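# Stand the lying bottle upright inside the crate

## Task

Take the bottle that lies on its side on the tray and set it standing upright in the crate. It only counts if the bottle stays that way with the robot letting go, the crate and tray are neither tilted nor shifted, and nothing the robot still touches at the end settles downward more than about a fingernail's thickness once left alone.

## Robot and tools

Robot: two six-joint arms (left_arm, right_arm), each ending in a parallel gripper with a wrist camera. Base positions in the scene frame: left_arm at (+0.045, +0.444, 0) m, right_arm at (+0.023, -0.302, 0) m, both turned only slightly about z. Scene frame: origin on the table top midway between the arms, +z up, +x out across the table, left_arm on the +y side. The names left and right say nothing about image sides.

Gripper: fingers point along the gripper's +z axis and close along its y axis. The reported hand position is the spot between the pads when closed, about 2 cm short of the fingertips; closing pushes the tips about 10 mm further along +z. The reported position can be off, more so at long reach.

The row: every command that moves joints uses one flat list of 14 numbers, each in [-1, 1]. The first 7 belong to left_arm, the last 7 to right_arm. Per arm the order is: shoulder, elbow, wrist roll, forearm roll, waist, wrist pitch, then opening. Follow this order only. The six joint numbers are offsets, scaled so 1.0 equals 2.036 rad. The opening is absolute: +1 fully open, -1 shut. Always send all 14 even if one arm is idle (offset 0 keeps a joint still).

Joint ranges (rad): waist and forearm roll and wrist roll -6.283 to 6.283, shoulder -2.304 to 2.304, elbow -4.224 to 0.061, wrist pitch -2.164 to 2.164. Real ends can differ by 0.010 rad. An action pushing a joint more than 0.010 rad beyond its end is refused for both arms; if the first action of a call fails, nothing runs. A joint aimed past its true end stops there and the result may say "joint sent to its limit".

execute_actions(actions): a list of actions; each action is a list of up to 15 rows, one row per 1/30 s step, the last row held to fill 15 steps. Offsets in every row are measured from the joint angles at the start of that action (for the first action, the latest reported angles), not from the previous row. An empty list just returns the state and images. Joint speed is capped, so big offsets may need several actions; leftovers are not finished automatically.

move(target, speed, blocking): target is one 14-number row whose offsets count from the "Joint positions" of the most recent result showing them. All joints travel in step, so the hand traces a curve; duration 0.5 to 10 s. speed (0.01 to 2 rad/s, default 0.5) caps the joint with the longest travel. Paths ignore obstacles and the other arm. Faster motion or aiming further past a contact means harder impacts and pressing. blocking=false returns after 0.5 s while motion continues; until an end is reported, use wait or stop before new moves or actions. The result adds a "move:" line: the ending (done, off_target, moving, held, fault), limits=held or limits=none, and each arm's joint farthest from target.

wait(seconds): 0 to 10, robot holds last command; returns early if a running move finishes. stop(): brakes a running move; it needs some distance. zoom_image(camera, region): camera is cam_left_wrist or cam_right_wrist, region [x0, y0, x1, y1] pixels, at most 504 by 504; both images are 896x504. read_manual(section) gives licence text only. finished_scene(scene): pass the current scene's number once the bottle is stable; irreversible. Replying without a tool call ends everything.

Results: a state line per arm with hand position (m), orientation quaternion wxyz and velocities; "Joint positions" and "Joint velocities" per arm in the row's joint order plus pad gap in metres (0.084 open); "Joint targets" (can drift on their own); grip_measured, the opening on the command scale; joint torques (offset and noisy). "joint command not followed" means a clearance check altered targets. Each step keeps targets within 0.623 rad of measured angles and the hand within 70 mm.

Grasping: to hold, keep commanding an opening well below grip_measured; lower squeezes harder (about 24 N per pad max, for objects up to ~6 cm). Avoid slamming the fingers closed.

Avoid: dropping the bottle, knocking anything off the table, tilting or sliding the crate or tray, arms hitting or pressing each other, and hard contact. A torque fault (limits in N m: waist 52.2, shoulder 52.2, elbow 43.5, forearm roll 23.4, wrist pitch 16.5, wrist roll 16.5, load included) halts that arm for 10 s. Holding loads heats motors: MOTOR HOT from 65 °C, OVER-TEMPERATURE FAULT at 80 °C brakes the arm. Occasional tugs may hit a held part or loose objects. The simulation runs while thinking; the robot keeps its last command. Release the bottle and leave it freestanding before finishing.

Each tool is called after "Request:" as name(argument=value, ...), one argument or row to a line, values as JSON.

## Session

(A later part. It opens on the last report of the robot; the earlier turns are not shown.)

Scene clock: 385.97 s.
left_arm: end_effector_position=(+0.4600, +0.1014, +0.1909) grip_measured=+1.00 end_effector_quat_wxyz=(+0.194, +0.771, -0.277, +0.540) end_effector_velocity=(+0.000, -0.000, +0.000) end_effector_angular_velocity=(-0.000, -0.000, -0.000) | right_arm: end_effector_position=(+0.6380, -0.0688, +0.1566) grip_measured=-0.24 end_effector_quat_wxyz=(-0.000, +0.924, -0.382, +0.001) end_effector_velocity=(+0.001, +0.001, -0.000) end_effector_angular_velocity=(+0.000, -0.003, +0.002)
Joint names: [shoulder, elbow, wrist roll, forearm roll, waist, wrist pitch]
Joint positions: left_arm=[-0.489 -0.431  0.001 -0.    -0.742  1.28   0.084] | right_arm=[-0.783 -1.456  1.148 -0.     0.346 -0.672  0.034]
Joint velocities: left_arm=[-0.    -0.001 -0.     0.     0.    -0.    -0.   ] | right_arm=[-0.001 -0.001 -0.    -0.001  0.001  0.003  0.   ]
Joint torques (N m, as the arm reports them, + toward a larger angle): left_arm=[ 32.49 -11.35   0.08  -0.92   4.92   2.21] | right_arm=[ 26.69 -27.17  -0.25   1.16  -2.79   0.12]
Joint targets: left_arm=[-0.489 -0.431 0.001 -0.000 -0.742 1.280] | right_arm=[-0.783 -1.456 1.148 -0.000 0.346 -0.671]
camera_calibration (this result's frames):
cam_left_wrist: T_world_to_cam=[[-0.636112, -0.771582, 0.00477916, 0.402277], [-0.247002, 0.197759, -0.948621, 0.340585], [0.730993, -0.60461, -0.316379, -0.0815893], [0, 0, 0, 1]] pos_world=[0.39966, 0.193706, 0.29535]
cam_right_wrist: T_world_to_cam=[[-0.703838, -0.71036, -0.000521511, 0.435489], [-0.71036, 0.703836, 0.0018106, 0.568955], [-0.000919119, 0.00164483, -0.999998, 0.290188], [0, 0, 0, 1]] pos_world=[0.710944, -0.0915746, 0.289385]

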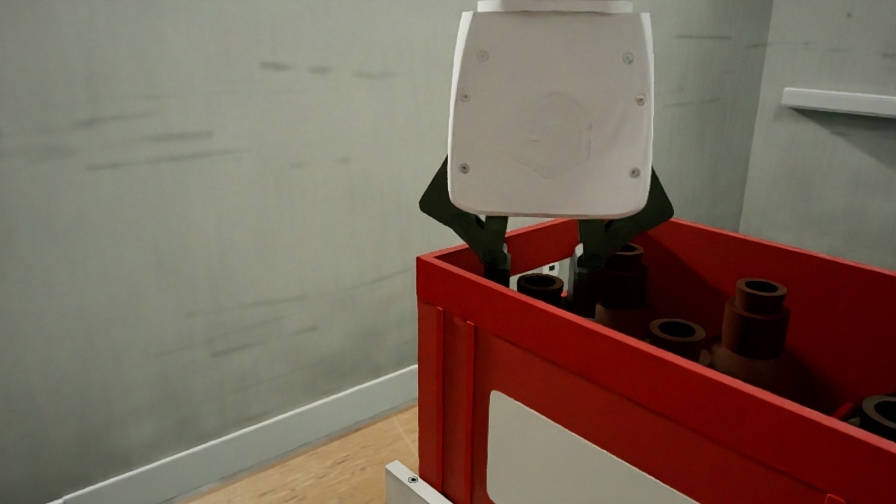

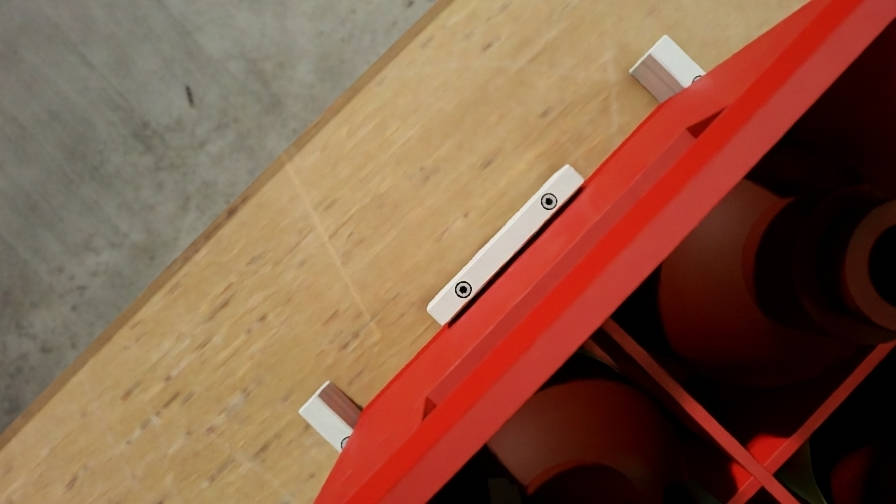

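Request:
execute_actions(
  actions=[
    [[0,0,0,0,0,0,1,0.0001,0,0,0,0,0,-0.7],[0,0,0,0,0,0,1,0.0001,0,0,0,0,0,-0.45],[0,0,0,0,0,0,1,0.0001,0,0,0,0,0,-0.32],[0,0,0,0,0,0,1,0.0001,0,0,0,0,0,-0.26],[0,0,0,0,0,0,1,0.0001,0,0,0,0,0,-0.22],[0,0,0,0,0,0,1,0.0001,0,0,0,0,0,-0.18],[0,0,0,0,0,0,1,0.0001,0,0,0,0,0,-0.14],[0,0,0,0,0,0,1,0.0001,0,0,0,0,0,-0.1],[0,0,0,0,0,0,1,0.0001,0,0,0,0,0,-0.06],[0,0,0,0,0,0,1,0.0001,0,0,0,0,0,-0.02],[0,0,0,0,0,0,1,0.0001,0,0,0,0,0,0.0]],
  ],
)

Request:
move(
  target=[0, 0, 0, 0, 0, 0, 1, 0.0351, -0.01, 0, 0, 0, -0.0451, 0.0],
  speed=0.2,
)

Scene clock: 390.57 s.
left_arm: end_effector_position=(+0.4600, +0.1014, +0.1909) grip_measured=+1.00 end_effector_quat_wxyz=(+0.194, +0.771, -0.277, +0.540) end_effector_velocity=(+0.000, -0.000, +0.000) end_effector_angular_velocity=(-0.001, -0.000, +0.001) | right_arm: end_effector_position=(+0.6377, -0.0690, +0.1560) grip_measured=-0.01 end_effector_quat_wxyz=(-0.000, +0.924, -0.382, +0.000) end_effector_velocity=(+0.003, +0.001, +0.007) end_effector_angular_velocity=(+0.003, -0.008, -0.000)
Joint names: [shoulder, elbow, wrist roll, forearm roll, waist, wrist pitch]
Joint positions: left_arm=[-0.489 -0.431  0.001 -0.    -0.742  1.28   0.084] | right_arm=[-0.783 -1.455  1.148 -0.     0.346 -0.672  0.044]
Joint velocities: left_arm=[-0.    -0.001 -0.001 -0.001 -0.     0.     0.   ] | right_arm=[ 0.006 -0.006 -0.     0.001  0.    -0.005  0.   ]
Joint torques (N m, as the arm reports them, + toward a larger angle): left_arm=[ 32.9  -11.37   0.11  -1.03   4.86   2.27] | right_arm=[ 31.32 -31.57  -0.45   0.44  -3.43  -0.69]
Joint targets: left_arm=[-0.489 -0.431 0.001 -0.000 -0.742 1.280] | right_arm=[-0.783 -1.456 1.148 -0.000 0.346 -0.672]
camera_calibration (this result's frames):
cam_left_wrist: T_world_to_cam=[[-0.636112, -0.771582, 0.00477906, 0.402277], [-0.247002, 0.197759, -0.948621, 0.340585], [0.730993, -0.60461, -0.316379, -0.0815895], [0, 0, 0, 1]] pos_world=[0.39966, 0.193706, 0.295351]
cam_right_wrist: T_world_to_cam=[[-0.703864, -0.710335, 0.000126789, 0.435088], [-0.710333, 0.703863, 0.00207304, 0.568816], [-0.00156179, 0.00136908, -0.999998, 0.289973], [0, 0, 0, 1]] pos_world=[0.710745, -0.0917076, 0.288738]

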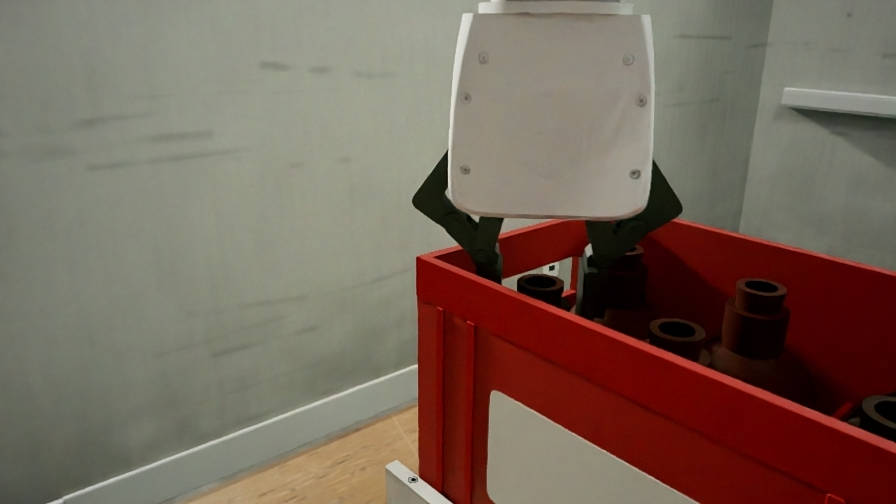

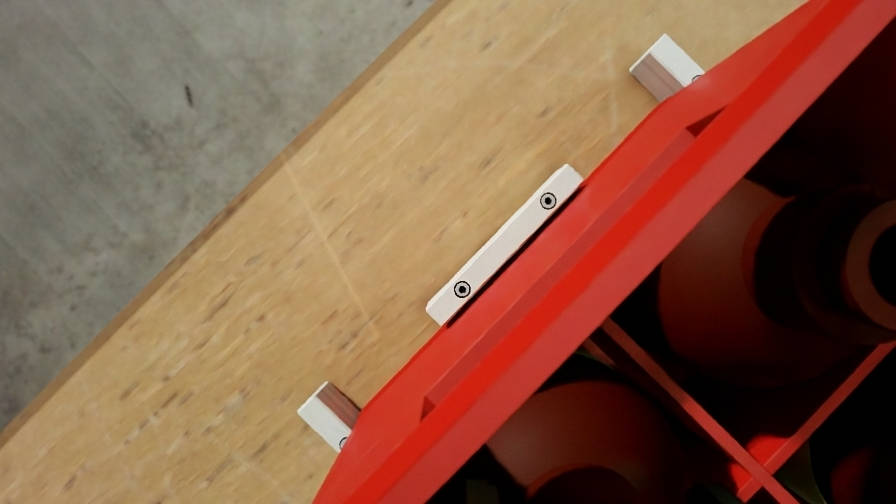

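Scene clock: 391.37 s.
left_arm: end_effector_position=(+0.4600, +0.1014, +0.1909) grip_measured=+1.00 end_effector_quat_wxyz=(+0.194, +0.771, -0.277, +0.540) end_effector_velocity=(-0.000, +0.000, -0.000) end_effector_angular_velocity=(+0.001, +0.000, -0.001) | right_arm: end_effector_position=(+0.6375, -0.0691, +0.2106) grip_measured=-0.01 end_effector_quat_wxyz=(+0.000, +0.924, -0.382, +0.000) end_effector_velocity=(+0.002, -0.000, +0.002) end_effector_angular_velocity=(+0.002, -0.005, -0.002)
Joint names: [shoulder, elbow, wrist roll, forearm roll, waist, wrist pitch]
Joint positions: left_arm=[-0.489 -0.431  0.001 -0.    -0.742  1.28   0.084] | right_arm=[-0.712 -1.476  1.148 -0.     0.346 -0.763  0.044]
Joint velocities: left_arm=[-0.     0.001  0.     0.002  0.001  0.001  0.   ] | right_arm=[ 0.002 -0.003  0.     0.    -0.001  0.001 -0.   ]
Joint torques (N m, as the arm reports them, + toward a larger angle): left_arm=[ 32.65 -11.21   0.15  -1.1    4.84   2.26] | right_arm=[ 33.19 -32.43  -0.42   1.39  -6.08  -0.78]
Joint targets: left_arm=[-0.489 -0.431 0.001 -0.000 -0.742 1.280] | right_arm=[-0.712 -1.476 1.148 -0.000 0.346 -0.764]
move: done; limits=none; left_arm: farthest joint: the waist, 0.000 radians from its target (0.000 radians at the start); right_arm: farthest joint: the shoulder, 0.001 radians from its target (0.072 radians at the start)
camera_calibration (this result's frames):
cam_left_wrist: T_world_to_cam=[[-0.636112, -0.771582, 0.00477903, 0.402277], [-0.247002, 0.197759, -0.948621, 0.340585], [0.730993, -0.60461, -0.316379, -0.0815894], [0, 0, 0, 1]] pos_world=[0.39966, 0.193706, 0.29535]
cam_right_wrist: T_world_to_cam=[[-0.703876, -0.710323, 0.000694159, 0.43477], [-0.71032, 0.703875, 0.00229831, 0.568566], [-0.00212115, 0.00112465, -0.999997, 0.344962], [0, 0, 0, 1]] pos_world=[0.710619, -0.0917605, 0.343352]

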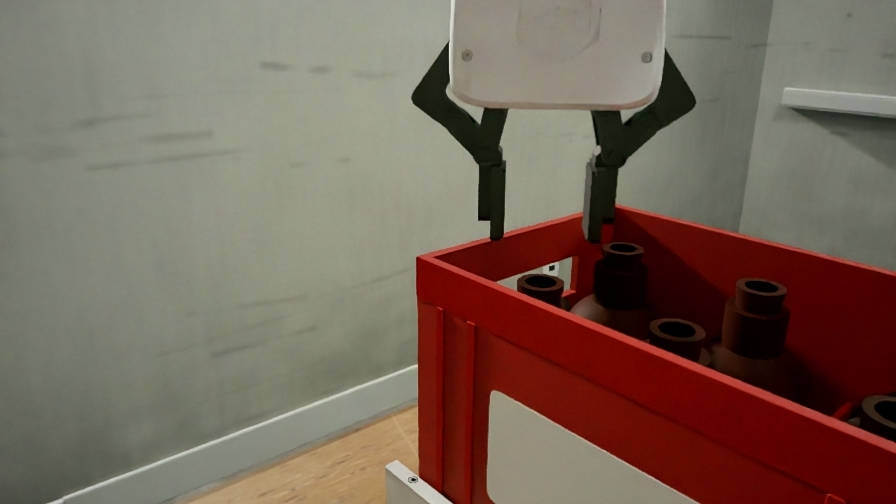

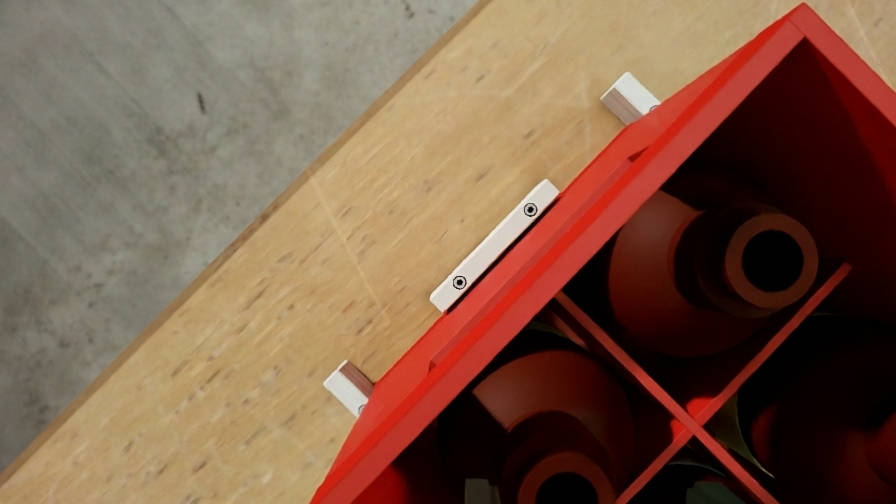

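The bottle stands seated in its cell, level with the bottles beside it, and the gripper is clear.

Request:
finished_scene(
  scene=1,
)

The scene is finished: the task was done.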